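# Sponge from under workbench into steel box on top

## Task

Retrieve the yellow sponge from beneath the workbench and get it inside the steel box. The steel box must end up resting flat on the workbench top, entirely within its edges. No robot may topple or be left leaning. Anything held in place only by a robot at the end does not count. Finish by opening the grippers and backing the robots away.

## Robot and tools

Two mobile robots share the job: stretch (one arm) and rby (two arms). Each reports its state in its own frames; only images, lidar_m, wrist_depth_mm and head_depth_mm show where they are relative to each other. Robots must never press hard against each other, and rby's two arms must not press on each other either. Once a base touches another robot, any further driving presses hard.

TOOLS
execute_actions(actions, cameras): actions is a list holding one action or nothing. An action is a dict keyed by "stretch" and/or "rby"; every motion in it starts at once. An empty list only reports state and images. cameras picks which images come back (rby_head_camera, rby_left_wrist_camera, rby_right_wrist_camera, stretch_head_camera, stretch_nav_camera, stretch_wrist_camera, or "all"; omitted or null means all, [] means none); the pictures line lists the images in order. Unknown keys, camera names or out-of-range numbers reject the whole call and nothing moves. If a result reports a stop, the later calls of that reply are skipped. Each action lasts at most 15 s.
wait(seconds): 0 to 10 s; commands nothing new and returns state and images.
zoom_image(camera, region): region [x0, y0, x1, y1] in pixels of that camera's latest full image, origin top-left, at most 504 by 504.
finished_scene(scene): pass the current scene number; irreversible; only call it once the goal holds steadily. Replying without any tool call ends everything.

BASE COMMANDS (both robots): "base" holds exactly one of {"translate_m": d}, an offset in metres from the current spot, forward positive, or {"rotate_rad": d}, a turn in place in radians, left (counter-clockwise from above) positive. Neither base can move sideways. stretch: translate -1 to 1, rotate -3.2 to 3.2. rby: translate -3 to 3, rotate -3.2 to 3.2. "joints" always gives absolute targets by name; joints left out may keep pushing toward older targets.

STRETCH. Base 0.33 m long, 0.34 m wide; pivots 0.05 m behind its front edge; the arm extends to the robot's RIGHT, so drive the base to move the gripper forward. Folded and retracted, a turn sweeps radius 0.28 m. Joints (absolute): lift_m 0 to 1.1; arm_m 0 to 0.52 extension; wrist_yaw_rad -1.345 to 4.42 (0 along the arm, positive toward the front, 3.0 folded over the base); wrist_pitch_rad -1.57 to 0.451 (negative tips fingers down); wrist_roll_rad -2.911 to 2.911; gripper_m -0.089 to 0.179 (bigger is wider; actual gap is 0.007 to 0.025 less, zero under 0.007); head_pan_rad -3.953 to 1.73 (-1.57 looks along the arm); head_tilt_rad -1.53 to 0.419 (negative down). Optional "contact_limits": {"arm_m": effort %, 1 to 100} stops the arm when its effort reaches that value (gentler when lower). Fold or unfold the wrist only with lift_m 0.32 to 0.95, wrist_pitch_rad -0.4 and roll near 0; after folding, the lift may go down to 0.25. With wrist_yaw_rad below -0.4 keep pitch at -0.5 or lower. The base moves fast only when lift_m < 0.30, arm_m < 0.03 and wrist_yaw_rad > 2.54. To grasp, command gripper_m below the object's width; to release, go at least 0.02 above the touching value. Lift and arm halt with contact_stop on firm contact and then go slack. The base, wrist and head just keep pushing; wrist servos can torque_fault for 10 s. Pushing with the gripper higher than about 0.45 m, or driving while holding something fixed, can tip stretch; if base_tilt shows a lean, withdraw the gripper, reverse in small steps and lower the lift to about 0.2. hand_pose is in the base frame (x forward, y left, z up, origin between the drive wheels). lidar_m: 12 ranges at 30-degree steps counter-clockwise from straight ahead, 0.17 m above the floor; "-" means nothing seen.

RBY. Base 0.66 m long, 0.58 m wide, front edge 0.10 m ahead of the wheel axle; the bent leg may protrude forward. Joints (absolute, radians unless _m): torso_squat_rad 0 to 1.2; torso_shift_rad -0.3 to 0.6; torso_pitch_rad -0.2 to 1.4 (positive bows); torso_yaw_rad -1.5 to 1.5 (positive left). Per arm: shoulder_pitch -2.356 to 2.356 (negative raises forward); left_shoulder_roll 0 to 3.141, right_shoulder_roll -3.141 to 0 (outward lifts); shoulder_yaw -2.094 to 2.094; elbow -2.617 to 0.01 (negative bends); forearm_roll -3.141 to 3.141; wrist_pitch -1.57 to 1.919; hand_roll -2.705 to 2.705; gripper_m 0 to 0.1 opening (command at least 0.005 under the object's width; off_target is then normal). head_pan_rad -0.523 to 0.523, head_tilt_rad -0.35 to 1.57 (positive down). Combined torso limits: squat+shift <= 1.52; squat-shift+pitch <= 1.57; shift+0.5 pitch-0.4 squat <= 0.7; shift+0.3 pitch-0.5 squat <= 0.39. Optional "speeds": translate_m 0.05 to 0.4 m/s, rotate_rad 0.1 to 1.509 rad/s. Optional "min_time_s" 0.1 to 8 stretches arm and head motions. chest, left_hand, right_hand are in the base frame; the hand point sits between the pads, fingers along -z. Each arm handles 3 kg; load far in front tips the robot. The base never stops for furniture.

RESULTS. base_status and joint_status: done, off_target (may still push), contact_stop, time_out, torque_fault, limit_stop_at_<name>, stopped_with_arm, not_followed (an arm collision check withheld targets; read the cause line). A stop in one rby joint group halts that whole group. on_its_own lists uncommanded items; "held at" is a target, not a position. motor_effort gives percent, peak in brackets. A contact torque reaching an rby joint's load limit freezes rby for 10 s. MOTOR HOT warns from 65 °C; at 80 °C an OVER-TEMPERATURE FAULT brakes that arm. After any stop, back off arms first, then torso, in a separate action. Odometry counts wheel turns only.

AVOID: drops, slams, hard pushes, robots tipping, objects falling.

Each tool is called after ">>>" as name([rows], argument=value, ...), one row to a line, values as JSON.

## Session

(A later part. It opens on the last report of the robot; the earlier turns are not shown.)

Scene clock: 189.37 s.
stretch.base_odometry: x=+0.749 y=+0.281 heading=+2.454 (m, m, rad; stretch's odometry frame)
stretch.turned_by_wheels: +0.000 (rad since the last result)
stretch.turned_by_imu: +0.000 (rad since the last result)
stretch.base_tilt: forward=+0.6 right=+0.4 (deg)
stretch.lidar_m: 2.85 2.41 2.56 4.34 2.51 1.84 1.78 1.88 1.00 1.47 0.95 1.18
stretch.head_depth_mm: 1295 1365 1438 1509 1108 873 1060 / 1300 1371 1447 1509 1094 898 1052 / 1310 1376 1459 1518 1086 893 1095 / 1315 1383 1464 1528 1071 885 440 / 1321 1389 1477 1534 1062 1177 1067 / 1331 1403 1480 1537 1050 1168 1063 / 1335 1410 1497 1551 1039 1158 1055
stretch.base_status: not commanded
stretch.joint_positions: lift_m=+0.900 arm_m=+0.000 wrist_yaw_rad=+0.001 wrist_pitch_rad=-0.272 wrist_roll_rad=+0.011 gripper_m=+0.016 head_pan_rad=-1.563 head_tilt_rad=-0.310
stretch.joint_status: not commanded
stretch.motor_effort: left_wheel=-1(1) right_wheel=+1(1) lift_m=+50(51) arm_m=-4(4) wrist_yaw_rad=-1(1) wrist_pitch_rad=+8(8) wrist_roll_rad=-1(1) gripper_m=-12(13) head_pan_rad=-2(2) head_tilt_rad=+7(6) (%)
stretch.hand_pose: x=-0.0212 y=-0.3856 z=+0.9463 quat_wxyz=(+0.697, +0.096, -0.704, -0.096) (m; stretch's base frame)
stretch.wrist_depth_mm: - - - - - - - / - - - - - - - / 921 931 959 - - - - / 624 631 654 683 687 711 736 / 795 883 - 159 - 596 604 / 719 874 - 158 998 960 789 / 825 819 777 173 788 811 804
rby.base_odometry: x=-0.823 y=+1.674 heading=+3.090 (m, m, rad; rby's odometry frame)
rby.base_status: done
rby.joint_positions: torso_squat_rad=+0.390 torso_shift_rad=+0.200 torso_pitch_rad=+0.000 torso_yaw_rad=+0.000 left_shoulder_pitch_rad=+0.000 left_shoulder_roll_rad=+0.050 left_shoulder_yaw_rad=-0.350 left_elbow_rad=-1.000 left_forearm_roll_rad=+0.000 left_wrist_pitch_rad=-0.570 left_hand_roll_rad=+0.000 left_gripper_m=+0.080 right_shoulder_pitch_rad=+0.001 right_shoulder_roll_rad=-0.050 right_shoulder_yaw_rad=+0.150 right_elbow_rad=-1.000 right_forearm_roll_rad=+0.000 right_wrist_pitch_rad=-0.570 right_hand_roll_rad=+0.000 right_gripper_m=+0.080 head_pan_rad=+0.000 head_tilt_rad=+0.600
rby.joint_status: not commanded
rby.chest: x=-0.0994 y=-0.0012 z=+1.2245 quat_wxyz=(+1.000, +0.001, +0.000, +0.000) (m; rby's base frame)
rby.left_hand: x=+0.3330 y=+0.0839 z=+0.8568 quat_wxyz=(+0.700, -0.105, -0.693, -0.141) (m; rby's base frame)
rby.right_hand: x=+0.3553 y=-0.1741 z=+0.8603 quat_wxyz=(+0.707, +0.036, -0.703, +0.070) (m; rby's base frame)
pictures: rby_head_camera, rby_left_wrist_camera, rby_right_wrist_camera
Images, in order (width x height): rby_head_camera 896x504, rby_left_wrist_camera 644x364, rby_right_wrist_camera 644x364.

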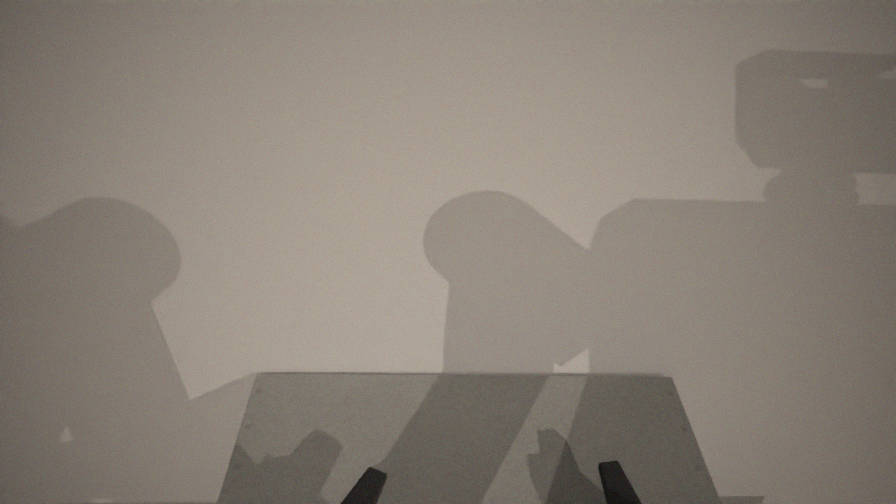

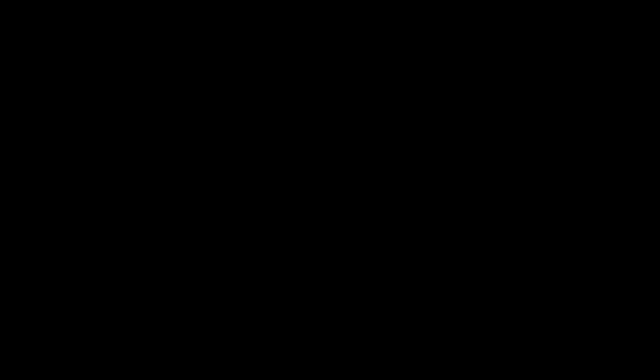

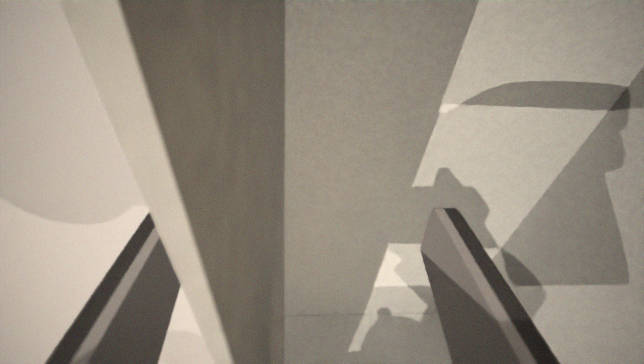

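>>> execute_actions([
  {"rby":{"joints":{"left_gripper_m":0,"right_gripper_m":0}}},
], cameras=[])

>>> execute_actions([
  {"rby":{"joints":{"torso_squat_rad":0.0,"torso_shift_rad":0.1}}},
], cameras=["rby_head_camera","rby_right_wrist_camera"])

>>> execute_actions([
  {"rby":{"base":{"translate_m":-0.5},"speeds":{"translate_m":0.15}}},
], cameras=["rby_head_camera","rby_right_wrist_camera"])

Scene clock: 191.33 s.
stretch.base_odometry: x=+0.749 y=+0.281 heading=+2.454 (m, m, rad; stretch's odometry frame)
stretch.turned_by_wheels: +0.000 (rad since the last result)
stretch.turned_by_imu: +0.000 (rad since the last result)
stretch.base_tilt: forward=+0.5 right=+0.3 (deg)
stretch.lidar_m: 2.85 2.41 2.57 4.34 2.52 1.85 1.79 1.88 1.00 1.47 0.95 1.18
stretch.head_depth_mm: 1297 1362 1438 1512 1111 873 1060 / 1303 1373 1446 1510 1092 902 1053 / 1309 1379 1459 1514 1086 893 1097 / 1312 1391 1467 1524 1073 884 440 / 1325 1399 1475 1539 1063 1177 1065 / 1332 1399 1488 1534 1051 1170 1059 / 1349 1415 1498 1543 1040 1158 1055
stretch.base_status: not commanded
stretch.joint_positions: lift_m=+0.900 arm_m=+0.000 wrist_yaw_rad=+0.001 wrist_pitch_rad=-0.272 wrist_roll_rad=+0.011 gripper_m=+0.016 head_pan_rad=-1.563 head_tilt_rad=-0.310
stretch.joint_status: not commanded
stretch.motor_effort: left_wheel=-1(2) right_wheel=+1(1) lift_m=+50(50) arm_m=-3(3) wrist_yaw_rad=-1(1) wrist_pitch_rad=+8(8) wrist_roll_rad=-1(1) gripper_m=-12(12) head_pan_rad=-2(3) head_tilt_rad=+7(6) (%)
stretch.hand_pose: x=-0.0212 y=-0.3856 z=+0.9463 quat_wxyz=(+0.697, +0.096, -0.704, -0.096) (m; stretch's base frame)
stretch.wrist_depth_mm: - - - - - - - / - - - - - - - / 892 921 997 - - - - / 604 632 643 677 681 723 724 / 751 900 - 160 - 613 589 / 716 868 - 158 980 988 793 / 793 847 789 173 787 810 813
rby.base_odometry: x=-0.823 y=+1.674 heading=+3.090 (m, m, rad; rby's odometry frame)
rby.base_status: not commanded
rby.joint_positions: torso_squat_rad=+0.390 torso_shift_rad=+0.198 torso_pitch_rad=-0.003 torso_yaw_rad=+0.000 left_shoulder_pitch_rad=-0.002 left_shoulder_roll_rad=+0.050 left_shoulder_yaw_rad=-0.350 left_elbow_rad=-1.003 left_forearm_roll_rad=+0.000 left_wrist_pitch_rad=-0.572 left_hand_roll_rad=+0.000 left_gripper_m=+0.002 right_shoulder_pitch_rad=-0.004 right_shoulder_roll_rad=-0.050 right_shoulder_yaw_rad=+0.150 right_elbow_rad=-1.006 right_forearm_roll_rad=+0.000 right_wrist_pitch_rad=-0.574 right_hand_roll_rad=+0.000 right_gripper_m=+0.003 head_pan_rad=+0.000 head_tilt_rad=+0.600
rby.joint_status: all done
rby.chest: x=-0.1014 y=-0.0010 z=+1.2246 quat_wxyz=(+1.000, +0.001, -0.002, +0.000) (m; rby's base frame)
rby.left_hand: x=+0.3334 y=+0.0832 z=+0.8606 quat_wxyz=(+0.696, -0.105, -0.696, -0.141) (m; rby's base frame)
rby.right_hand: x=+0.3573 y=-0.1733 z=+0.8673 quat_wxyz=(+0.701, +0.036, -0.709, +0.070) (m; rby's base frame)
pictures: none
No camera images: the call's "cameras" was empty. Leave "cameras" out to get every camera's image.

Scene clock: 193.43 s.
stretch.base_odometry: x=+0.749 y=+0.281 heading=+2.454 (m, m, rad; stretch's odometry frame)
stretch.turned_by_wheels: +0.000 (rad since the last result)
stretch.turned_by_imu: +0.000 (rad since the last result)
stretch.base_tilt: forward=+0.7 right=+0.2 (deg)
stretch.lidar_m: 2.85 2.42 2.56 4.36 2.51 1.84 1.78 1.89 1.00 1.47 0.95 1.18
stretch.head_depth_mm: 1294 1364 1446 1508 1108 873 1059 / 1303 1373 1448 1506 1097 899 1053 / 1307 1385 1457 1512 1082 894 1094 / 1313 1384 1469 1526 1071 881 439 / 1323 1396 1469 1534 1061 1174 1065 / 1336 1403 1481 1533 1053 1169 1061 / 1341 1405 1494 1544 1042 1157 1056
stretch.base_status: not commanded
stretch.joint_positions: lift_m=+0.900 arm_m=+0.000 wrist_yaw_rad=+0.001 wrist_pitch_rad=-0.272 wrist_roll_rad=+0.011 gripper_m=+0.016 head_pan_rad=-1.563 head_tilt_rad=-0.310
stretch.joint_status: not commanded
stretch.motor_effort: left_wheel=-2(1) right_wheel=+1(1) lift_m=+50(50) arm_m=-4(4) wrist_yaw_rad=-1(2) wrist_pitch_rad=+7(8) wrist_roll_rad=-1(1) gripper_m=-12(13) head_pan_rad=-3(2) head_tilt_rad=+6(7) (%)
stretch.hand_pose: x=-0.0212 y=-0.3856 z=+0.9463 quat_wxyz=(+0.697, +0.096, -0.704, -0.096) (m; stretch's base frame)
stretch.wrist_depth_mm: - - - - - - - / - - - - - - - / 923 939 980 - - - - / 618 624 663 680 705 705 742 / 766 891 - 160 - 602 593 / 737 900 - 158 - 959 789 / 800 813 764 173 783 820 850
rby.base_odometry: x=-0.823 y=+1.674 heading=+3.090 (m, m, rad; rby's odometry frame)
rby.base_status: not commanded
rby.joint_positions: torso_squat_rad=+0.000 torso_shift_rad=+0.101 torso_pitch_rad=+0.002 torso_yaw_rad=+0.000 left_shoulder_pitch_rad=+0.003 left_shoulder_roll_rad=+0.050 left_shoulder_yaw_rad=-0.351 left_elbow_rad=-0.996 left_forearm_roll_rad=+0.000 left_wrist_pitch_rad=-0.568 left_hand_roll_rad=+0.000 left_gripper_m=+0.008 right_shoulder_pitch_rad=+0.002 right_shoulder_roll_rad=-0.049 right_shoulder_yaw_rad=+0.151 right_elbow_rad=-0.997 right_forearm_roll_rad=+0.000 right_wrist_pitch_rad=-0.568 right_hand_roll_rad=+0.000 right_gripper_m=+0.011 head_pan_rad=+0.000 head_tilt_rad=+0.600
rby.joint_status: all done
rby.chest: x=-0.1570 y=-0.0012 z=+1.2864 quat_wxyz=(+1.000, +0.001, +0.001, +0.000) (m; rby's base frame)
rby.left_hand: x=+0.2728 y=+0.0842 z=+0.9146 quat_wxyz=(+0.703, -0.105, -0.689, -0.141) (m; rby's base frame)
rby.right_hand: x=+0.2959 y=-0.1738 z=+0.9192 quat_wxyz=(+0.710, +0.036, -0.700, +0.070) (m; rby's base frame)
pictures: rby_head_camera, rby_right_wrist_camera
Images, in order (width x height): rby_head_camera 896x504, rby_right_wrist_camera 644x364.

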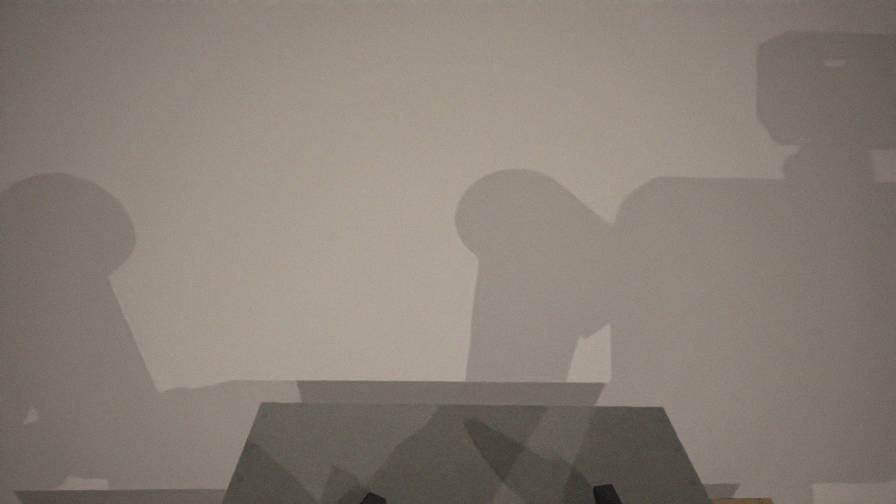

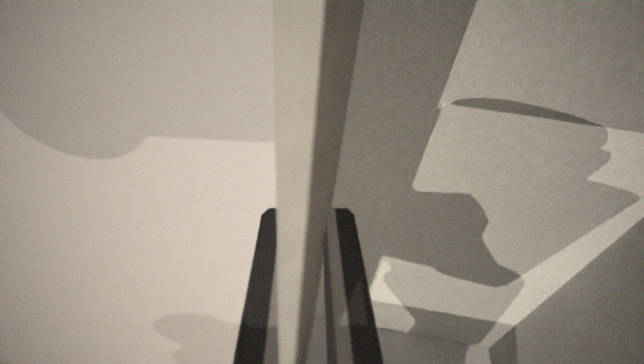

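Scene clock: 197.83 s.
stretch.base_odometry: x=+0.749 y=+0.281 heading=+2.454 (m, m, rad; stretch's odometry frame)
stretch.turned_by_wheels: +0.000 (rad since the last result)
stretch.turned_by_imu: +0.001 (rad since the last result)
stretch.base_tilt: forward=+0.6 right=+0.3 (deg)
stretch.lidar_m: 2.85 2.18 2.09 4.34 2.51 1.84 1.78 1.88 1.00 1.47 0.95 1.18
stretch.head_depth_mm: 1295 1357 1433 1512 1109 873 1059 / 1307 1370 1445 1498 1094 902 1053 / 1310 1379 1454 1517 1083 893 1096 / 1315 1384 1466 1525 1076 883 440 / 1321 1397 1473 1531 1061 1178 1064 / 1332 1402 1486 1529 1051 1168 1061 / 1334 1406 1494 1546 1041 1160 1056
stretch.base_status: not commanded
stretch.joint_positions: lift_m=+0.900 arm_m=+0.000 wrist_yaw_rad=+0.001 wrist_pitch_rad=-0.272 wrist_roll_rad=+0.011 gripper_m=+0.016 head_pan_rad=-1.563 head_tilt_rad=-0.310
stretch.joint_status: not commanded
stretch.motor_effort: left_wheel=-1(1) right_wheel=+1(1) lift_m=+50(50) arm_m=-4(4) wrist_yaw_rad=+0(1) wrist_pitch_rad=+8(8) wrist_roll_rad=-1(1) gripper_m=-13(13) head_pan_rad=-3(2) head_tilt_rad=+7(6) (%)
stretch.hand_pose: x=-0.0212 y=-0.3856 z=+0.9463 quat_wxyz=(+0.697, +0.096, -0.704, -0.096) (m; stretch's base frame)
stretch.wrist_depth_mm: - - - - - - - / - - - - - - - / 907 947 947 - - - - / 619 643 643 683 680 723 729 / 743 897 - 159 - 600 603 / 735 888 - 159 994 949 802 / 810 825 770 172 798 819 793
rby.base_odometry: x=-0.323 y=+1.649 heading=+3.092 (m, m, rad; rby's odometry frame)
rby.base_status: done
rby.joint_positions: torso_squat_rad=+0.000 torso_shift_rad=+0.101 torso_pitch_rad=+0.002 torso_yaw_rad=+0.000 left_shoulder_pitch_rad=+0.003 left_shoulder_roll_rad=+0.050 left_shoulder_yaw_rad=-0.351 left_elbow_rad=-0.996 left_forearm_roll_rad=+0.000 left_wrist_pitch_rad=-0.568 left_hand_roll_rad=+0.000 left_gripper_m=+0.008 right_shoulder_pitch_rad=+0.003 right_shoulder_roll_rad=-0.049 right_shoulder_yaw_rad=+0.151 right_elbow_rad=-0.997 right_forearm_roll_rad=+0.000 right_wrist_pitch_rad=-0.568 right_hand_roll_rad=+0.000 right_gripper_m=+0.011 head_pan_rad=+0.000 head_tilt_rad=+0.600
rby.joint_status: not commanded
rby.chest: x=-0.1570 y=-0.0012 z=+1.2864 quat_wxyz=(+1.000, +0.001, +0.001, +0.000) (m; rby's base frame)
rby.left_hand: x=+0.2727 y=+0.0842 z=+0.9144 quat_wxyz=(+0.703, -0.105, -0.689, -0.141) (m; rby's base frame)
rby.right_hand: x=+0.2958 y=-0.1738 z=+0.9191 quat_wxyz=(+0.710, +0.036, -0.700, +0.070) (m; rby's base frame)
pictures: rby_head_camera, rby_right_wrist_camera
Images, in order (width x height): rby_head_camera 896x504, rby_right_wrist_camera 644x364.

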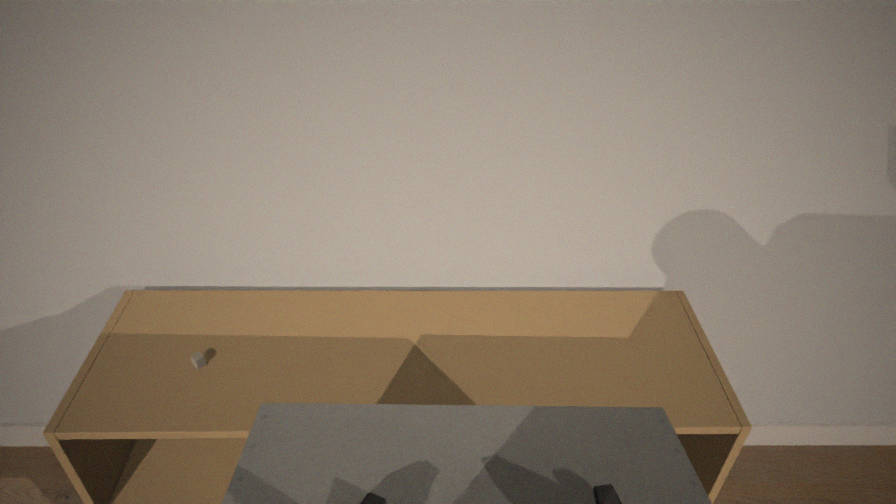

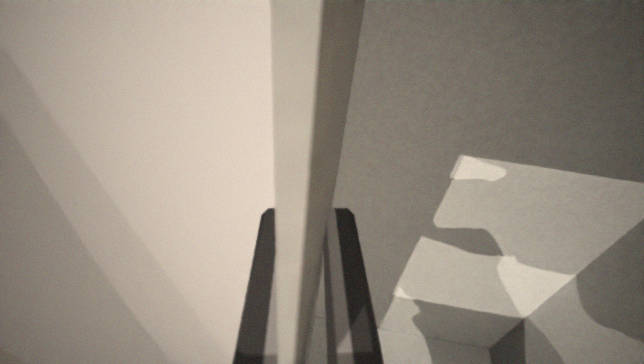

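>>> execute_actions([
  {"rby":{"base":{"rotate_rad":-1.5},"speeds":{"rotate_rad":0.3},"joints":{"head_tilt_rad":0.25}}},
], cameras=["rby_head_camera","stretch_nav_camera"])

Scene clock: 205.20 s.
stretch.base_odometry: x=+0.749 y=+0.281 heading=+2.454 (m, m, rad; stretch's odometry frame)
stretch.turned_by_wheels: +0.000 (rad since the last result)
stretch.turned_by_imu: +0.001 (rad since the last result)
stretch.base_tilt: forward=+0.6 right=+0.4 (deg)
stretch.lidar_m: 2.85 2.38 2.29 4.35 2.51 1.85 1.79 1.88 1.00 1.47 0.95 1.18
stretch.head_depth_mm: 1297 1364 1438 1499 1109 873 1059 / 1304 1372 1446 1510 1098 901 1055 / 1310 1378 1458 1515 1082 895 1095 / 1317 1389 1462 1521 1071 884 440 / 1322 1397 1472 1532 1064 1174 1066 / 1334 1409 1485 1533 1053 1167 1057 / 1341 1418 1497 1545 1040 1155 1056
stretch.base_status: not commanded
stretch.joint_positions: lift_m=+0.900 arm_m=+0.000 wrist_yaw_rad=+0.001 wrist_pitch_rad=-0.272 wrist_roll_rad=+0.011 gripper_m=+0.016 head_pan_rad=-1.563 head_tilt_rad=-0.310
stretch.joint_status: not commanded
stretch.motor_effort: left_wheel=-1(1) right_wheel=+1(1) lift_m=+50(51) arm_m=-4(4) wrist_yaw_rad=-2(2) wrist_pitch_rad=+8(8) wrist_roll_rad=-1(1) gripper_m=-13(11) head_pan_rad=-2(3) head_tilt_rad=+6(7) (%)
stretch.hand_pose: x=-0.0212 y=-0.3856 z=+0.9463 quat_wxyz=(+0.697, +0.096, -0.704, -0.096) (m; stretch's base frame)
stretch.wrist_depth_mm: - - - - - - - / - - - - - - - / 914 936 971 - - - - / 618 619 667 659 701 737 734 / 760 897 - 160 - 580 608 / 740 860 - 158 - 989 799 / 782 822 782 172 780 825 814
rby.base_odometry: x=-0.323 y=+1.648 heading=+1.592 (m, m, rad; rby's odometry frame)
rby.base_status: done
rby.joint_positions: torso_squat_rad=+0.000 torso_shift_rad=+0.101 torso_pitch_rad=+0.002 torso_yaw_rad=+0.000 left_shoulder_pitch_rad=+0.003 left_shoulder_roll_rad=+0.050 left_shoulder_yaw_rad=-0.351 left_elbow_rad=-0.996 left_forearm_roll_rad=+0.000 left_wrist_pitch_rad=-0.568 left_hand_roll_rad=+0.000 left_gripper_m=+0.008 right_shoulder_pitch_rad=+0.003 right_shoulder_roll_rad=-0.049 right_shoulder_yaw_rad=+0.151 right_elbow_rad=-0.997 right_forearm_roll_rad=+0.000 right_wrist_pitch_rad=-0.568 right_hand_roll_rad=+0.000 right_gripper_m=+0.011 head_pan_rad=+0.000 head_tilt_rad=+0.250
rby.joint_status: all done
rby.chest: x=-0.1570 y=-0.0012 z=+1.2864 quat_wxyz=(+1.000, +0.001, +0.001, +0.000) (m; rby's base frame)
rby.left_hand: x=+0.2727 y=+0.0842 z=+0.9144 quat_wxyz=(+0.703, -0.105, -0.689, -0.141) (m; rby's base frame)
rby.right_hand: x=+0.2958 y=-0.1738 z=+0.9191 quat_wxyz=(+0.710, +0.036, -0.700, +0.070) (m; rby's base frame)
pictures: rby_head_camera, stretch_nav_camera (sideways: a quarter turn counterclockwise sets it upright)
Images, in order (width x height): rby_head_camera 896x504, stretch_nav_camera 672x504.

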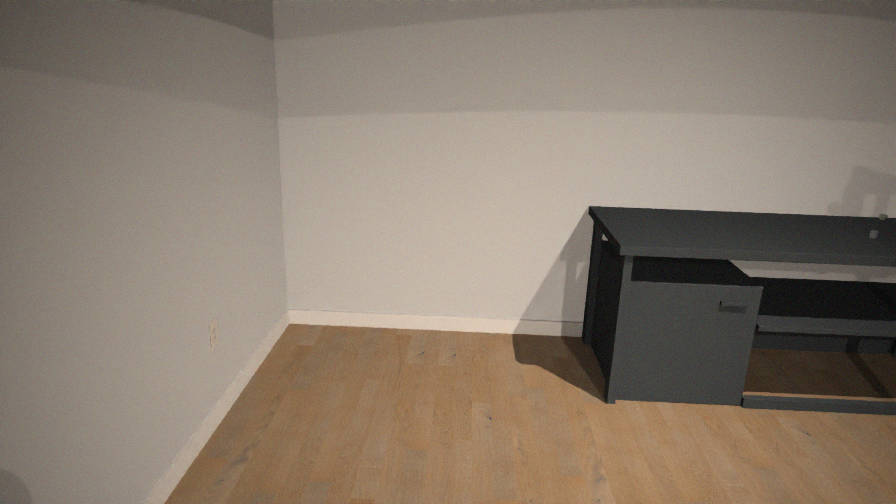

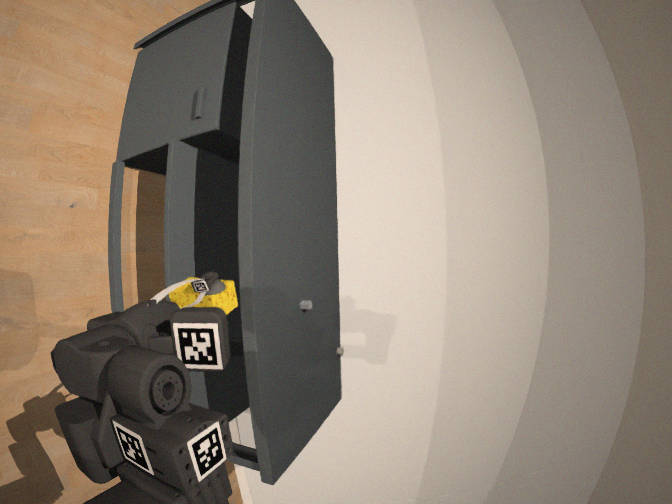

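>>> execute_actions([
  {"rby":{"base":{"rotate_rad":-0.5},"speeds":{"rotate_rad":0.3}},"stretch":{"base":{"translate_m":-0.5}}},
], cameras=[])

>>> execute_actions([
  {"rby":{"base":{"translate_m":2.2},"speeds":{"translate_m":0.3}}},
], cameras=["rby_head_camera"])

>>> execute_actions([
  {"rby":{"base":{"rotate_rad":0.5},"speeds":{"rotate_rad":0.3},"joints":{"head_tilt_rad":0.35}}},
], cameras=["rby_head_camera","stretch_nav_camera"])

Scene clock: 212.10 s.
stretch.base_odometry: x=+1.135 y=-0.037 heading=+2.453 (m, m, rad; stretch's odometry frame)
stretch.turned_by_wheels: +0.000 (rad since the last result)
stretch.turned_by_imu: +0.000 (rad since the last result)
stretch.base_tilt: forward=+0.8 right=+0.1 (deg)
stretch.lidar_m: 3.35 2.75 4.50 4.36 1.82 1.34 1.29 1.36 1.58 0.78 1.35 1.26
stretch.head_depth_mm: 1278 1354 1424 1513 1600 1704 1564 / 1293 1362 1436 1522 1564 860 1470 / 1299 1365 1450 1507 1081 894 980 / 1309 1378 1456 1511 1075 851 439 / 1317 1384 1466 1534 1058 881 1035 / 1322 1395 1470 1525 1050 1167 1057 / 1329 1408 1488 1539 1040 1155 1054
stretch.base_status: done
stretch.joint_positions: lift_m=+0.900 arm_m=+0.000 wrist_yaw_rad=+0.001 wrist_pitch_rad=-0.272 wrist_roll_rad=+0.011 gripper_m=+0.016 head_pan_rad=-1.563 head_tilt_rad=-0.310
stretch.joint_status: not commanded
stretch.motor_effort: left_wheel=-1(6) right_wheel=+1(2) lift_m=+50(50) arm_m=-3(4) wrist_yaw_rad=-2(2) wrist_pitch_rad=+8(8) wrist_roll_rad=-1(1) gripper_m=-12(13) head_pan_rad=-2(3) head_tilt_rad=+7(6) (%)
stretch.hand_pose: x=-0.0212 y=-0.3856 z=+0.9463 quat_wxyz=(+0.697, +0.096, -0.704, -0.096) (m; stretch's base frame)
stretch.wrist_depth_mm: - - - - - - - / - - - - - - - / 900 913 974 - - - - / 611 622 666 658 - - - / - - 579 159 - - - / 893 931 - 159 - - - / 825 777 759 173 - - -
rby.base_odometry: x=-0.323 y=+1.648 heading=+1.093 (m, m, rad; rby's odometry frame)
rby.base_status: done
rby.joint_positions: torso_squat_rad=+0.000 torso_shift_rad=+0.101 torso_pitch_rad=+0.002 torso_yaw_rad=+0.000 left_shoulder_pitch_rad=+0.003 left_shoulder_roll_rad=+0.050 left_shoulder_yaw_rad=-0.351 left_elbow_rad=-0.996 left_forearm_roll_rad=+0.000 left_wrist_pitch_rad=-0.568 left_hand_roll_rad=+0.000 left_gripper_m=+0.008 right_shoulder_pitch_rad=+0.003 right_shoulder_roll_rad=-0.049 right_shoulder_yaw_rad=+0.151 right_elbow_rad=-0.997 right_forearm_roll_rad=+0.000 right_wrist_pitch_rad=-0.568 right_hand_roll_rad=+0.000 right_gripper_m=+0.011 head_pan_rad=+0.000 head_tilt_rad=+0.250
rby.joint_status: not commanded
rby.chest: x=-0.1570 y=-0.0012 z=+1.2864 quat_wxyz=(+1.000, +0.001, +0.001, +0.000) (m; rby's base frame)
rby.left_hand: x=+0.2727 y=+0.0842 z=+0.9144 quat_wxyz=(+0.703, -0.105, -0.689, -0.141) (m; rby's base frame)
rby.right_hand: x=+0.2958 y=-0.1737 z=+0.9191 quat_wxyz=(+0.710, +0.036, -0.700, +0.070) (m; rby's base frame)
pictures: none
No camera images: the call's "cameras" was empty. Leave "cameras" out to get every camera's image.

Scene clock: 220.53 s.
stretch.base_odometry: x=+1.135 y=-0.037 heading=+2.453 (m, m, rad; stretch's odometry frame)
stretch.turned_by_wheels: +0.000 (rad since the last result)
stretch.turned_by_imu: +0.001 (rad since the last result)
stretch.base_tilt: forward=+0.5 right=+0.4 (deg)
stretch.lidar_m: 1.01 3.21 4.53 4.36 1.82 1.33 1.29 1.36 1.57 0.78 1.35 1.26
stretch.head_depth_mm: 1282 1353 1428 1511 1612 1716 1574 / 1295 1359 1443 1516 1574 862 1469 / 1301 1363 1449 1503 1085 892 981 / 1314 1373 1457 1513 1074 851 440 / 1316 1384 1462 1528 1062 881 1034 / 1315 1394 1474 1530 1051 1169 1056 / 1326 1406 1486 1531 1041 1162 1050
stretch.base_status: not commanded
stretch.joint_positions: lift_m=+0.900 arm_m=+0.000 wrist_yaw_rad=+0.001 wrist_pitch_rad=-0.272 wrist_roll_rad=+0.011 gripper_m=+0.016 head_pan_rad=-1.563 head_tilt_rad=-0.310
stretch.joint_status: not commanded
stretch.motor_effort: left_wheel=-1(1) right_wheel=+1(1) lift_m=+50(50) arm_m=-3(4) wrist_yaw_rad=-1(1) wrist_pitch_rad=+8(8) wrist_roll_rad=-1(1) gripper_m=-13(12) head_pan_rad=-3(3) head_tilt_rad=+7(7) (%)
stretch.hand_pose: x=-0.0212 y=-0.3856 z=+0.9463 quat_wxyz=(+0.697, +0.096, -0.704, -0.096) (m; stretch's base frame)
stretch.wrist_depth_mm: - - - - - - - / - - - - - - - / 908 938 950 - - - - / 614 638 636 660 - - - / - - 591 159 - - - / 874 904 - 159 - - - / 822 770 749 172 - - -
rby.base_odometry: x=+0.690 y=+3.601 heading=+1.092 (m, m, rad; rby's odometry frame)
rby.base_status: done
rby.joint_positions: torso_squat_rad=+0.000 torso_shift_rad=+0.101 torso_pitch_rad=+0.002 torso_yaw_rad=+0.000 left_shoulder_pitch_rad=+0.003 left_shoulder_roll_rad=+0.050 left_shoulder_yaw_rad=-0.351 left_elbow_rad=-0.996 left_forearm_roll_rad=+0.000 left_wrist_pitch_rad=-0.568 left_hand_roll_rad=+0.000 left_gripper_m=+0.008 right_shoulder_pitch_rad=+0.003 right_shoulder_roll_rad=-0.049 right_shoulder_yaw_rad=+0.151 right_elbow_rad=-0.997 right_forearm_roll_rad=+0.000 right_wrist_pitch_rad=-0.568 right_hand_roll_rad=+0.000 right_gripper_m=+0.011 head_pan_rad=+0.000 head_tilt_rad=+0.250
rby.joint_status: not commanded
rby.chest: x=-0.1570 y=-0.0012 z=+1.2864 quat_wxyz=(+1.000, +0.001, +0.001, +0.000) (m; rby's base frame)
rby.left_hand: x=+0.2728 y=+0.0841 z=+0.9145 quat_wxyz=(+0.703, -0.105, -0.689, -0.141) (m; rby's base frame)
rby.right_hand: x=+0.2959 y=-0.1737 z=+0.9191 quat_wxyz=(+0.710, +0.036, -0.700, +0.070) (m; rby's base frame)
pictures: rby_head_camera
Images, in order (width x height): rby_head_camera 896x504.

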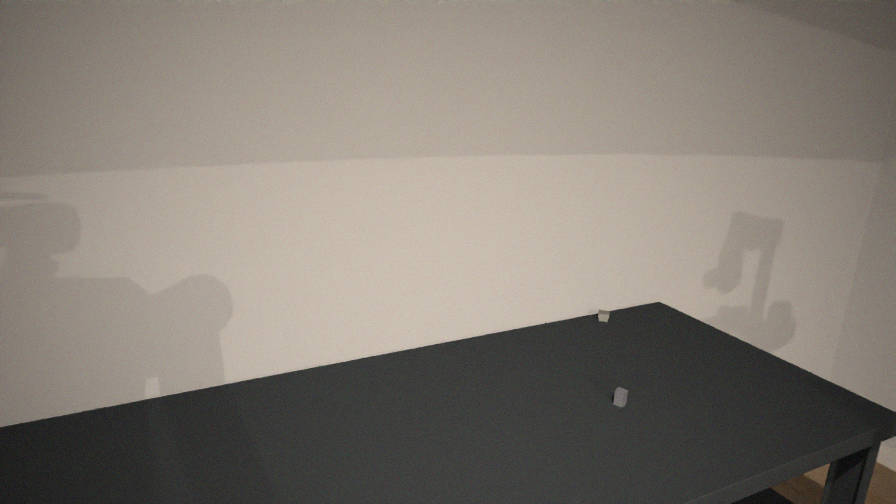

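Scene clock: 223.17 s.
stretch.base_odometry: x=+1.135 y=-0.037 heading=+2.453 (m, m, rad; stretch's odometry frame)
stretch.turned_by_wheels: +0.000 (rad since the last result)
stretch.turned_by_imu: +0.000 (rad since the last result)
stretch.base_tilt: forward=+0.6 right=+0.2 (deg)
stretch.lidar_m: 1.01 1.17 4.52 4.36 1.82 1.33 1.29 1.36 1.57 0.78 1.35 1.04
stretch.head_depth_mm: 1290 1358 1434 1508 1613 1720 1569 / 1290 1363 1441 1522 1577 863 1471 / 1301 1369 1448 1508 1087 892 978 / 1306 1375 1458 1513 1074 853 440 / 1320 1390 1468 1526 1062 880 1034 / 1325 1391 1476 1525 1052 1166 1062 / 1329 1404 1476 1531 1041 1159 1051
stretch.base_status: not commanded
stretch.joint_positions: lift_m=+0.900 arm_m=+0.000 wrist_yaw_rad=+0.001 wrist_pitch_rad=-0.272 wrist_roll_rad=+0.011 gripper_m=+0.016 head_pan_rad=-1.563 head_tilt_rad=-0.310
stretch.joint_status: not commanded
stretch.motor_effort: left_wheel=-1(1) right_wheel=+1(1) lift_m=+50(50) arm_m=-4(4) wrist_yaw_rad=-1(1) wrist_pitch_rad=+8(8) wrist_roll_rad=-1(1) gripper_m=-12(11) head_pan_rad=-3(2) head_tilt_rad=+7(6) (%)
stretch.hand_pose: x=-0.0212 y=-0.3856 z=+0.9463 quat_wxyz=(+0.697, +0.096, -0.704, -0.096) (m; stretch's base frame)
stretch.wrist_depth_mm: - - - - - - - / - - - - - - - / 895 965 978 - - - - / 620 632 643 672 - - - / - - 577 161 - - - / 896 908 - 158 - - - / 808 778 751 172 - - -
rby.base_odometry: x=+0.690 y=+3.601 heading=+1.592 (m, m, rad; rby's odometry frame)
rby.base_status: done
rby.joint_positions: torso_squat_rad=+0.000 torso_shift_rad=+0.101 torso_pitch_rad=+0.002 torso_yaw_rad=+0.000 left_shoulder_pitch_rad=+0.003 left_shoulder_roll_rad=+0.050 left_shoulder_yaw_rad=-0.351 left_elbow_rad=-0.996 left_forearm_roll_rad=+0.000 left_wrist_pitch_rad=-0.568 left_hand_roll_rad=+0.000 left_gripper_m=+0.008 right_shoulder_pitch_rad=+0.003 right_shoulder_roll_rad=-0.049 right_shoulder_yaw_rad=+0.151 right_elbow_rad=-0.997 right_forearm_roll_rad=+0.000 right_wrist_pitch_rad=-0.568 right_hand_roll_rad=+0.000 right_gripper_m=+0.011 head_pan_rad=+0.000 head_tilt_rad=+0.350
rby.joint_status: all done
rby.chest: x=-0.1570 y=-0.0012 z=+1.2864 quat_wxyz=(+1.000, +0.001, +0.001, +0.000) (m; rby's base frame)
rby.left_hand: x=+0.2728 y=+0.0841 z=+0.9145 quat_wxyz=(+0.703, -0.105, -0.689, -0.141) (m; rby's base frame)
rby.right_hand: x=+0.2958 y=-0.1737 z=+0.9191 quat_wxyz=(+0.710, +0.036, -0.700, +0.070) (m; rby's base frame)
pictures: rby_head_camera, stretch_nav_camera (sideways: a quarter turn counterclockwise sets it upright)
Images, in order (width x height): rby_head_camera 896x504, stretch_nav_camera 672x504.

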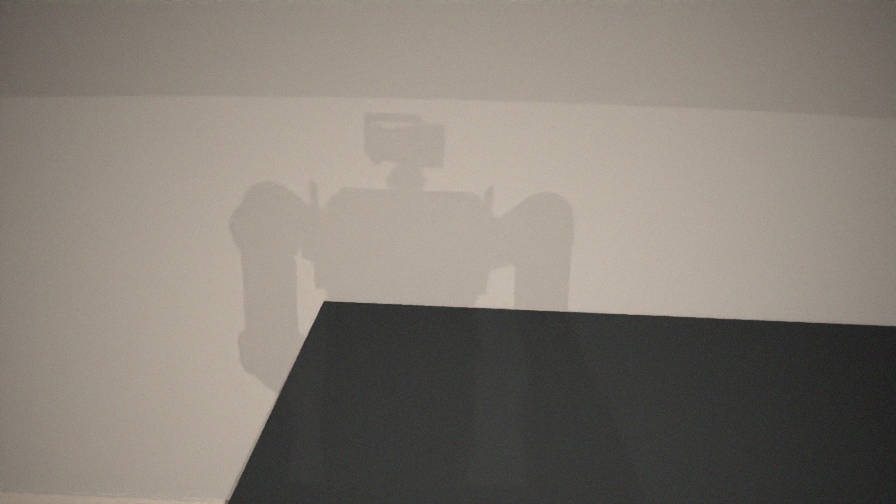

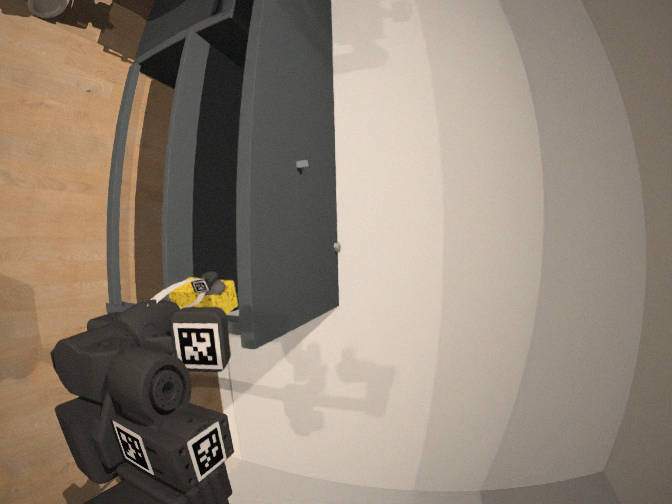

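>>> execute_actions([
  {"rby":{"base":{"translate_m":-0.2},"speeds":{"translate_m":0.15}}},
], cameras=[])

>>> execute_actions([
  {"rby":{"base":{"rotate_rad":0.45},"speeds":{"rotate_rad":0.3}}},
], cameras=[])

>>> execute_actions([
  {"rby":{"base":{"translate_m":-0.45},"speeds":{"translate_m":0.2},"min_time_s":4,"joints":{"left_shoulder_pitch_rad":-0.6,"right_shoulder_pitch_rad":-0.6}}},
], cameras=[])

>>> execute_actions([
  {"rby":{"base":{"rotate_rad":-0.49},"speeds":{"rotate_rad":0.3},"joints":{"torso_pitch_rad":0.5,"head_tilt_rad":0.2}}},
], cameras=["rby_head_camera","stretch_nav_camera"])

Scene clock: 226.63 s.
stretch.base_odometry: x=+1.135 y=-0.037 heading=+2.453 (m, m, rad; stretch's odometry frame)
stretch.turned_by_wheels: +0.000 (rad since the last result)
stretch.turned_by_imu: +0.001 (rad since the last result)
stretch.base_tilt: forward=+0.6 right=+0.3 (deg)
stretch.lidar_m: 1.00 1.10 4.51 4.34 1.82 1.33 1.29 1.36 1.58 0.78 1.35 1.27
stretch.head_depth_mm: 1284 1360 1431 1510 1606 1713 1575 / 1297 1359 1443 1522 1573 863 1477 / 1302 1378 1445 1509 1083 894 978 / 1310 1378 1455 1516 1073 853 440 / 1317 1381 1458 1527 1058 880 1033 / 1322 1394 1483 1529 1052 1168 1055 / 1332 1405 1483 1530 1039 1159 1052
stretch.base_status: not commanded
stretch.joint_positions: lift_m=+0.900 arm_m=+0.000 wrist_yaw_rad=+0.001 wrist_pitch_rad=-0.272 wrist_roll_rad=+0.011 gripper_m=+0.016 head_pan_rad=-1.563 head_tilt_rad=-0.310
stretch.joint_status: not commanded
stretch.motor_effort: left_wheel=-1(1) right_wheel=+1(1) lift_m=+50(50) arm_m=-4(4) wrist_yaw_rad=-2(1) wrist_pitch_rad=+8(8) wrist_roll_rad=-1(1) gripper_m=-13(12) head_pan_rad=-2(2) head_tilt_rad=+7(6) (%)
stretch.hand_pose: x=-0.0212 y=-0.3856 z=+0.9463 quat_wxyz=(+0.697, +0.096, -0.704, -0.096) (m; stretch's base frame)
stretch.wrist_depth_mm: - - - - - - - / - - - - - - - / 896 942 970 - - - - / 620 637 660 676 - - - / - - 586 159 - - - / 897 897 - 158 - - - / 815 785 791 173 - - -
rby.base_odometry: x=+0.695 y=+3.401 heading=+1.593 (m, m, rad; rby's odometry frame)
rby.base_status: done
rby.joint_positions: torso_squat_rad=+0.000 torso_shift_rad=+0.101 torso_pitch_rad=+0.002 torso_yaw_rad=+0.000 left_shoulder_pitch_rad=+0.003 left_shoulder_roll_rad=+0.050 left_shoulder_yaw_rad=-0.351 left_elbow_rad=-0.996 left_forearm_roll_rad=+0.000 left_wrist_pitch_rad=-0.568 left_hand_roll_rad=+0.000 left_gripper_m=+0.008 right_shoulder_pitch_rad=+0.003 right_shoulder_roll_rad=-0.049 right_shoulder_yaw_rad=+0.151 right_elbow_rad=-0.997 right_forearm_roll_rad=+0.000 right_wrist_pitch_rad=-0.568 right_hand_roll_rad=+0.000 right_gripper_m=+0.011 head_pan_rad=+0.000 head_tilt_rad=+0.350
rby.joint_status: not commanded
rby.chest: x=-0.1570 y=-0.0012 z=+1.2864 quat_wxyz=(+1.000, +0.001, +0.001, +0.000) (m; rby's base frame)
rby.left_hand: x=+0.2727 y=+0.0842 z=+0.9144 quat_wxyz=(+0.703, -0.105, -0.689, -0.141) (m; rby's base frame)
rby.right_hand: x=+0.2958 y=-0.1737 z=+0.9191 quat_wxyz=(+0.710, +0.036, -0.700, +0.070) (m; rby's base frame)
pictures: none
No camera images: the call's "cameras" was empty. Leave "cameras" out to get every camera's image.

Scene clock: 229.20 s.
stretch.base_odometry: x=+1.135 y=-0.037 heading=+2.453 (m, m, rad; stretch's odometry frame)
stretch.turned_by_wheels: +0.000 (rad since the last result)
stretch.turned_by_imu: +0.000 (rad since the last result)
stretch.base_tilt: forward=+0.4 right=+0.2 (deg)
stretch.lidar_m: 0.97 0.97 4.51 4.36 1.83 1.33 1.29 1.36 1.58 0.78 1.35 1.27
stretch.head_depth_mm: 1285 1351 1428 1513 1606 1714 1572 / 1292 1362 1438 1522 1564 865 1468 / 1300 1368 1446 1505 1089 894 978 / 1309 1377 1454 1513 1076 854 439 / 1321 1385 1461 1529 1060 880 1033 / 1316 1392 1474 1528 1050 1168 1058 / 1332 1406 1482 1536 1040 1157 1052
stretch.base_status: not commanded
stretch.joint_positions: lift_m=+0.900 arm_m=+0.000 wrist_yaw_rad=+0.001 wrist_pitch_rad=-0.272 wrist_roll_rad=+0.011 gripper_m=+0.016 head_pan_rad=-1.563 head_tilt_rad=-0.310
stretch.joint_status: not commanded
stretch.motor_effort: left_wheel=-1(1) right_wheel=+1(1) lift_m=+51(50) arm_m=-3(3) wrist_yaw_rad=-1(1) wrist_pitch_rad=+8(8) wrist_roll_rad=-1(1) gripper_m=-14(12) head_pan_rad=-2(2) head_tilt_rad=+7(7) (%)
stretch.hand_pose: x=-0.0212 y=-0.3856 z=+0.9463 quat_wxyz=(+0.697, +0.096, -0.704, -0.096) (m; stretch's base frame)
stretch.wrist_depth_mm: - - - - - - - / - - - - - - - / 878 919 - - - - - / 626 631 657 668 - - - / - - 578 159 - - - / 927 903 - 158 - - - / 794 770 759 173 - - -
rby.base_odometry: x=+0.695 y=+3.401 heading=+2.043 (m, m, rad; rby's odometry frame)
rby.base_status: done
rby.joint_positions: torso_squat_rad=+0.000 torso_shift_rad=+0.101 torso_pitch_rad=+0.002 torso_yaw_rad=+0.000 left_shoulder_pitch_rad=+0.003 left_shoulder_roll_rad=+0.050 left_shoulder_yaw_rad=-0.351 left_elbow_rad=-0.996 left_forearm_roll_rad=+0.000 left_wrist_pitch_rad=-0.568 left_hand_roll_rad=+0.000 left_gripper_m=+0.008 right_shoulder_pitch_rad=+0.003 right_shoulder_roll_rad=-0.049 right_shoulder_yaw_rad=+0.151 right_elbow_rad=-0.997 right_forearm_roll_rad=+0.000 right_wrist_pitch_rad=-0.568 right_hand_roll_rad=+0.000 right_gripper_m=+0.011 head_pan_rad=+0.000 head_tilt_rad=+0.350
rby.joint_status: not commanded
rby.chest: x=-0.1570 y=-0.0012 z=+1.2864 quat_wxyz=(+1.000, +0.001, +0.001, +0.000) (m; rby's base frame)
rby.left_hand: x=+0.2727 y=+0.0842 z=+0.9144 quat_wxyz=(+0.703, -0.105, -0.689, -0.141) (m; rby's base frame)
rby.right_hand: x=+0.2958 y=-0.1738 z=+0.9191 quat_wxyz=(+0.710, +0.036, -0.700, +0.070) (m; rby's base frame)
pictures: none
No camera images: the call's "cameras" was empty. Leave "cameras" out to get every camera's image.

Scene clock: 233.50 s.
stretch.base_odometry: x=+1.135 y=-0.037 heading=+2.453 (m, m, rad; stretch's odometry frame)
stretch.turned_by_wheels: +0.000 (rad since the last result)
stretch.turned_by_imu: +0.001 (rad since the last result)
stretch.base_tilt: forward=+0.8 right=+0.2 (deg)
stretch.lidar_m: 0.89 0.87 1.03 4.35 1.83 1.33 1.29 1.36 1.57 0.78 1.35 1.19
stretch.head_depth_mm: 1283 1355 1427 1508 1603 1715 1568 / 1291 1365 1438 1521 1571 861 1471 / 1299 1367 1445 1504 1084 891 979 / 1306 1375 1460 1515 1075 852 439 / 1318 1384 1468 1530 1060 882 1035 / 1320 1394 1479 1536 1050 1166 1057 / 1333 1402 1490 1529 1038 1160 1053
stretch.base_status: not commanded
stretch.joint_positions: lift_m=+0.900 arm_m=+0.000 wrist_yaw_rad=+0.001 wrist_pitch_rad=-0.272 wrist_roll_rad=+0.011 gripper_m=+0.016 head_pan_rad=-1.563 head_tilt_rad=-0.310
stretch.joint_status: not commanded
stretch.motor_effort: left_wheel=-1(1) right_wheel=+1(1) lift_m=+51(51) arm_m=-3(4) wrist_yaw_rad=-1(1) wrist_pitch_rad=+8(8) wrist_roll_rad=-2(1) gripper_m=-12(12) head_pan_rad=-3(3) head_tilt_rad=+7(7) (%)
stretch.hand_pose: x=-0.0212 y=-0.3856 z=+0.9463 quat_wxyz=(+0.697, +0.096, -0.704, -0.096) (m; stretch's base frame)
stretch.wrist_depth_mm: - - - - - - - / - - - - - - - / 911 924 1000 - - - - / 627 631 641 671 - - - / - - 597 159 - - - / 920 942 - 158 - - - / 806 789 764 174 - - -
rby.base_odometry: x=+0.900 y=+3.000 heading=+2.044 (m, m, rad; rby's odometry frame)
rby.base_status: done
rby.joint_positions: torso_squat_rad=+0.000 torso_shift_rad=+0.100 torso_pitch_rad=+0.000 torso_yaw_rad=+0.000 left_shoulder_pitch_rad=-0.600 left_shoulder_roll_rad=+0.050 left_shoulder_yaw_rad=-0.350 left_elbow_rad=-1.000 left_forearm_roll_rad=+0.000 left_wrist_pitch_rad=-0.570 left_hand_roll_rad=+0.000 left_gripper_m=+0.000 right_shoulder_pitch_rad=-0.599 right_shoulder_roll_rad=-0.050 right_shoulder_yaw_rad=+0.150 right_elbow_rad=-1.000 right_forearm_roll_rad=+0.000 right_wrist_pitch_rad=-0.570 right_hand_roll_rad=+0.000 right_gripper_m=+0.000 head_pan_rad=+0.000 head_tilt_rad=+0.350
rby.joint_status: all done
rby.chest: x=-0.1581 y=-0.0012 z=+1.2864 quat_wxyz=(+1.000, +0.001, +0.000, +0.000) (m; rby's base frame)
rby.left_hand: x=+0.4103 y=-0.0223 z=+1.2093 quat_wxyz=(+0.462, -0.131, -0.845, -0.235) (m; rby's base frame)
rby.right_hand: x=+0.4438 y=-0.0630 z=+1.2297 quat_wxyz=(+0.473, +0.085, -0.864, +0.148) (m; rby's base frame)
pictures: none
No camera images: the call's "cameras" was empty. Leave "cameras" out to get every camera's image.

Scene clock: 236.03 s.
stretch.base_odometry: x=+1.135 y=-0.037 heading=+2.453 (m, m, rad; stretch's odometry frame)
stretch.turned_by_wheels: +0.000 (rad since the last result)
stretch.turned_by_imu: +0.000 (rad since the last result)
stretch.base_tilt: forward=+0.5 right=+0.4 (deg)
stretch.lidar_m: 1.03 0.87 1.35 4.34 1.82 1.33 1.29 1.36 1.58 0.78 1.35 1.19
stretch.head_depth_mm: 1287 1351 1426 1513 1610 1712 1568 / 1299 1362 1433 1522 1568 865 1470 / 1296 1368 1443 1506 1086 892 980 / 1304 1381 1461 1514 1071 852 439 / 1318 1383 1470 1528 1061 883 1035 / 1327 1398 1473 1526 1052 1168 1058 / 1328 1393 1484 1533 1038 1161 1054
stretch.base_status: not commanded
stretch.joint_positions: lift_m=+0.900 arm_m=+0.000 wrist_yaw_rad=+0.001 wrist_pitch_rad=-0.272 wrist_roll_rad=+0.011 gripper_m=+0.016 head_pan_rad=-1.563 head_tilt_rad=-0.310
stretch.joint_status: not commanded
stretch.motor_effort: left_wheel=-1(1) right_wheel=+1(1) lift_m=+51(50) arm_m=-4(3) wrist_yaw_rad=-2(0) wrist_pitch_rad=+8(8) wrist_roll_rad=-1(1) gripper_m=-12(14) head_pan_rad=-2(2) head_tilt_rad=+6(7) (%)
stretch.hand_pose: x=-0.0212 y=-0.3856 z=+0.9463 quat_wxyz=(+0.697, +0.096, -0.704, -0.096) (m; stretch's base frame)
stretch.wrist_depth_mm: - - - - - - - / - - - - - - - / 914 939 966 - - - - / 617 641 645 677 - - - / - - 594 159 - - - / 916 907 - 158 - - - / 777 781 772 173 - - -
rby.base_odometry: x=+0.900 y=+3.000 heading=+1.555 (m, m, rad; rby's odometry frame)
rby.base_status: done
rby.joint_positions: torso_squat_rad=+0.000 torso_shift_rad=+0.100 torso_pitch_rad=+0.500 torso_yaw_rad=+0.000 left_shoulder_pitch_rad=-0.600 left_shoulder_roll_rad=+0.050 left_shoulder_yaw_rad=-0.350 left_elbow_rad=-1.000 left_forearm_roll_rad=+0.000 left_wrist_pitch_rad=-0.570 left_hand_roll_rad=+0.000 left_gripper_m=+0.000 right_shoulder_pitch_rad=-0.600 right_shoulder_roll_rad=-0.050 right_shoulder_yaw_rad=+0.150 right_elbow_rad=-1.000 right_forearm_roll_rad=+0.000 right_wrist_pitch_rad=-0.570 right_hand_roll_rad=+0.000 right_gripper_m=+0.000 head_pan_rad=+0.000 head_tilt_rad=+0.200
rby.joint_status: all done
rby.chest: x=-0.0097 y=-0.0012 z=+1.2485 quat_wxyz=(+0.969, +0.001, +0.247, +0.000) (m; rby's base frame)
rby.left_hand: x=+0.4521 y=-0.0220 z=+0.9083 quat_wxyz=(+0.657, -0.185, -0.705, -0.195) (m; rby's base frame)
rby.right_hand: x=+0.4914 y=-0.0626 z=+0.9102 quat_wxyz=(+0.672, +0.120, -0.721, +0.122) (m; rby's base frame)
pictures: rby_head_camera, stretch_nav_camera (sideways: a quarter turn counterclockwise sets it upright)
Images, in order (width x height): rby_head_camera 896x504, stretch_nav_camera 672x504.

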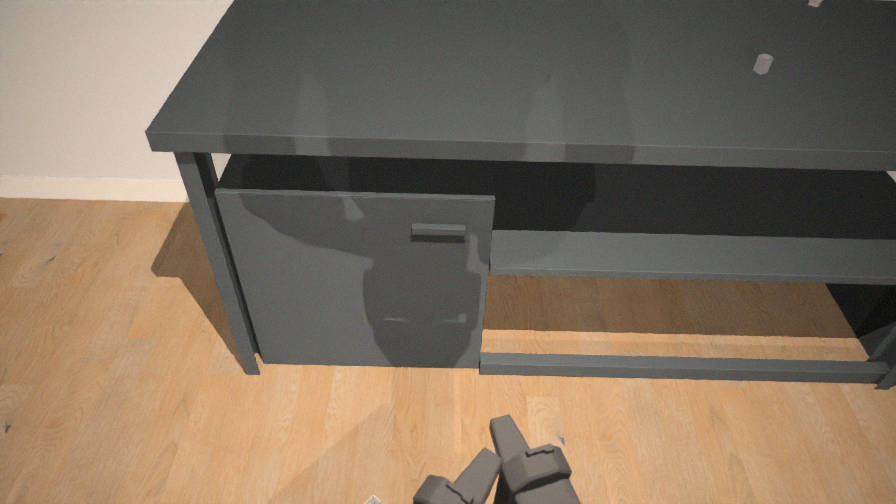

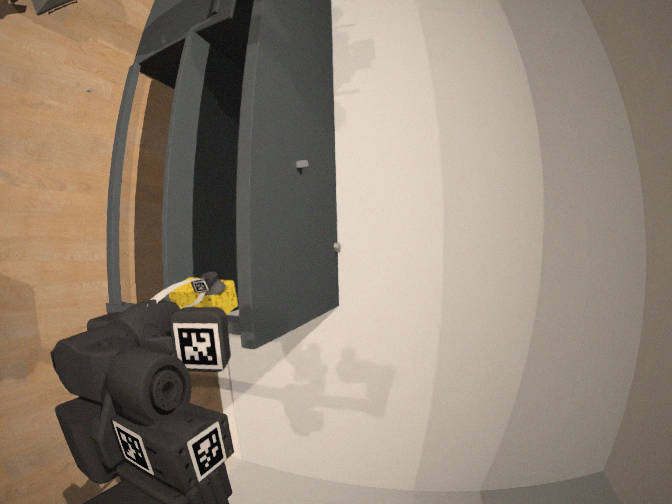

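>>> execute_actions([
  {"rby":{"base":{"translate_m":-0.6},"joints":{"head_tilt_rad":0.5,"left_shoulder_pitch_rad":-0.1,"right_shoulder_pitch_rad":-0.1,"left_shoulder_yaw_rad":0.1,"right_shoulder_yaw_rad":-0.1,"left_shoulder_roll_rad":0.25,"right_shoulder_roll_rad":-0.25}}},
], cameras=["rby_head_camera","stretch_nav_camera"])

Scene clock: 239.43 s.
stretch.base_odometry: x=+1.135 y=-0.037 heading=+2.453 (m, m, rad; stretch's odometry frame)
stretch.turned_by_wheels: +0.000 (rad since the last result)
stretch.turned_by_imu: +0.001 (rad since the last result)
stretch.base_tilt: forward=+0.6 right=+0.3 (deg)
stretch.lidar_m: 1.03 1.34 1.26 4.36 1.83 1.33 1.29 1.37 1.58 0.78 1.35 1.18
stretch.head_depth_mm: 1286 1355 1425 1513 1612 1710 1569 / 1298 1365 1439 1518 1569 863 1472 / 1306 1361 1446 1508 1083 894 980 / 1311 1379 1452 1514 1075 852 439 / 1318 1382 1463 1530 1060 881 1035 / 1321 1396 1468 1528 1050 1166 1061 / 1330 1402 1491 1527 1040 1157 1055
stretch.base_status: not commanded
stretch.joint_positions: lift_m=+0.900 arm_m=+0.000 wrist_yaw_rad=+0.001 wrist_pitch_rad=-0.272 wrist_roll_rad=+0.011 gripper_m=+0.016 head_pan_rad=-1.563 head_tilt_rad=-0.310
stretch.joint_status: not commanded
stretch.motor_effort: left_wheel=-1(1) right_wheel=+1(1) lift_m=+50(50) arm_m=-4(4) wrist_yaw_rad=+0(2) wrist_pitch_rad=+8(8) wrist_roll_rad=-1(1) gripper_m=-12(12) head_pan_rad=-3(2) head_tilt_rad=+7(6) (%)
stretch.hand_pose: x=-0.0212 y=-0.3856 z=+0.9463 quat_wxyz=(+0.697, +0.096, -0.704, -0.096) (m; stretch's base frame)
stretch.wrist_depth_mm: - - - - - - - / - - - - - - - / 892 964 979 - - - - / 627 622 650 686 - - - / - - 587 160 - - - / 916 932 - 159 - - - / 821 787 797 173 - - -
rby.base_odometry: x=+0.890 y=+2.400 heading=+1.554 (m, m, rad; rby's odometry frame)
rby.base_status: done
rby.joint_positions: torso_squat_rad=+0.000 torso_shift_rad=+0.100 torso_pitch_rad=+0.500 torso_yaw_rad=+0.000 left_shoulder_pitch_rad=-0.100 left_shoulder_roll_rad=+0.250 left_shoulder_yaw_rad=+0.100 left_elbow_rad=-1.000 left_forearm_roll_rad=+0.000 left_wrist_pitch_rad=-0.570 left_hand_roll_rad=+0.000 left_gripper_m=+0.000 right_shoulder_pitch_rad=-0.100 right_shoulder_roll_rad=-0.250 right_shoulder_yaw_rad=-0.100 right_elbow_rad=-1.000 right_forearm_roll_rad=+0.000 right_wrist_pitch_rad=-0.570 right_hand_roll_rad=+0.000 right_gripper_m=+0.000 head_pan_rad=+0.000 head_tilt_rad=+0.500
rby.joint_status: all done
rby.chest: x=-0.0098 y=-0.0012 z=+1.2485 quat_wxyz=(+0.969, +0.001, +0.247, +0.000) (m; rby's base frame)
rby.left_hand: x=+0.2898 y=+0.3567 z=+0.7546 quat_wxyz=(+0.824, +0.096, -0.552, -0.086) (m; rby's base frame)
rby.right_hand: x=+0.2895 y=-0.3576 z=+0.7534 quat_wxyz=(+0.824, -0.095, -0.552, +0.085) (m; rby's base frame)
pictures: rby_head_camera, stretch_nav_camera (sideways: a quarter turn counterclockwise sets it upright)
Images, in order (width x height): rby_head_camera 896x504, stretch_nav_camera 672x504.

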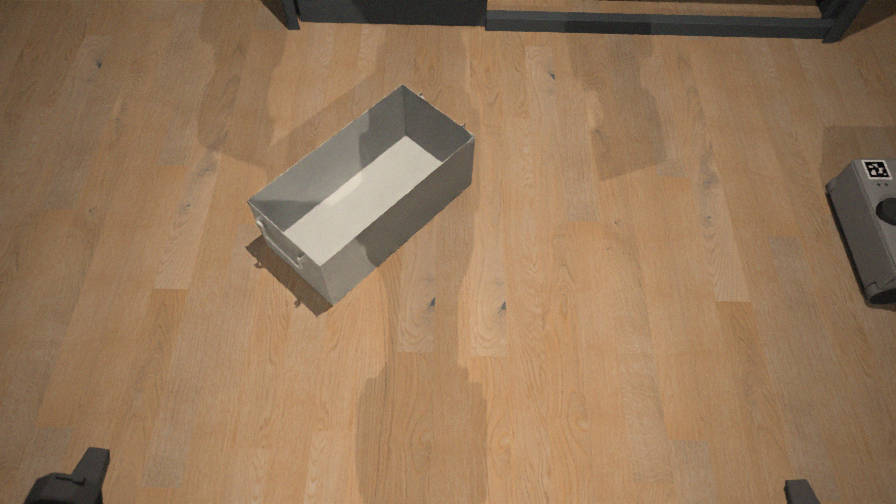

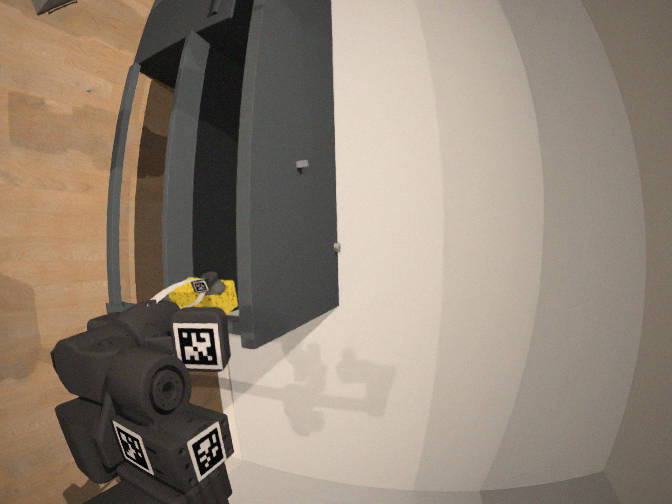

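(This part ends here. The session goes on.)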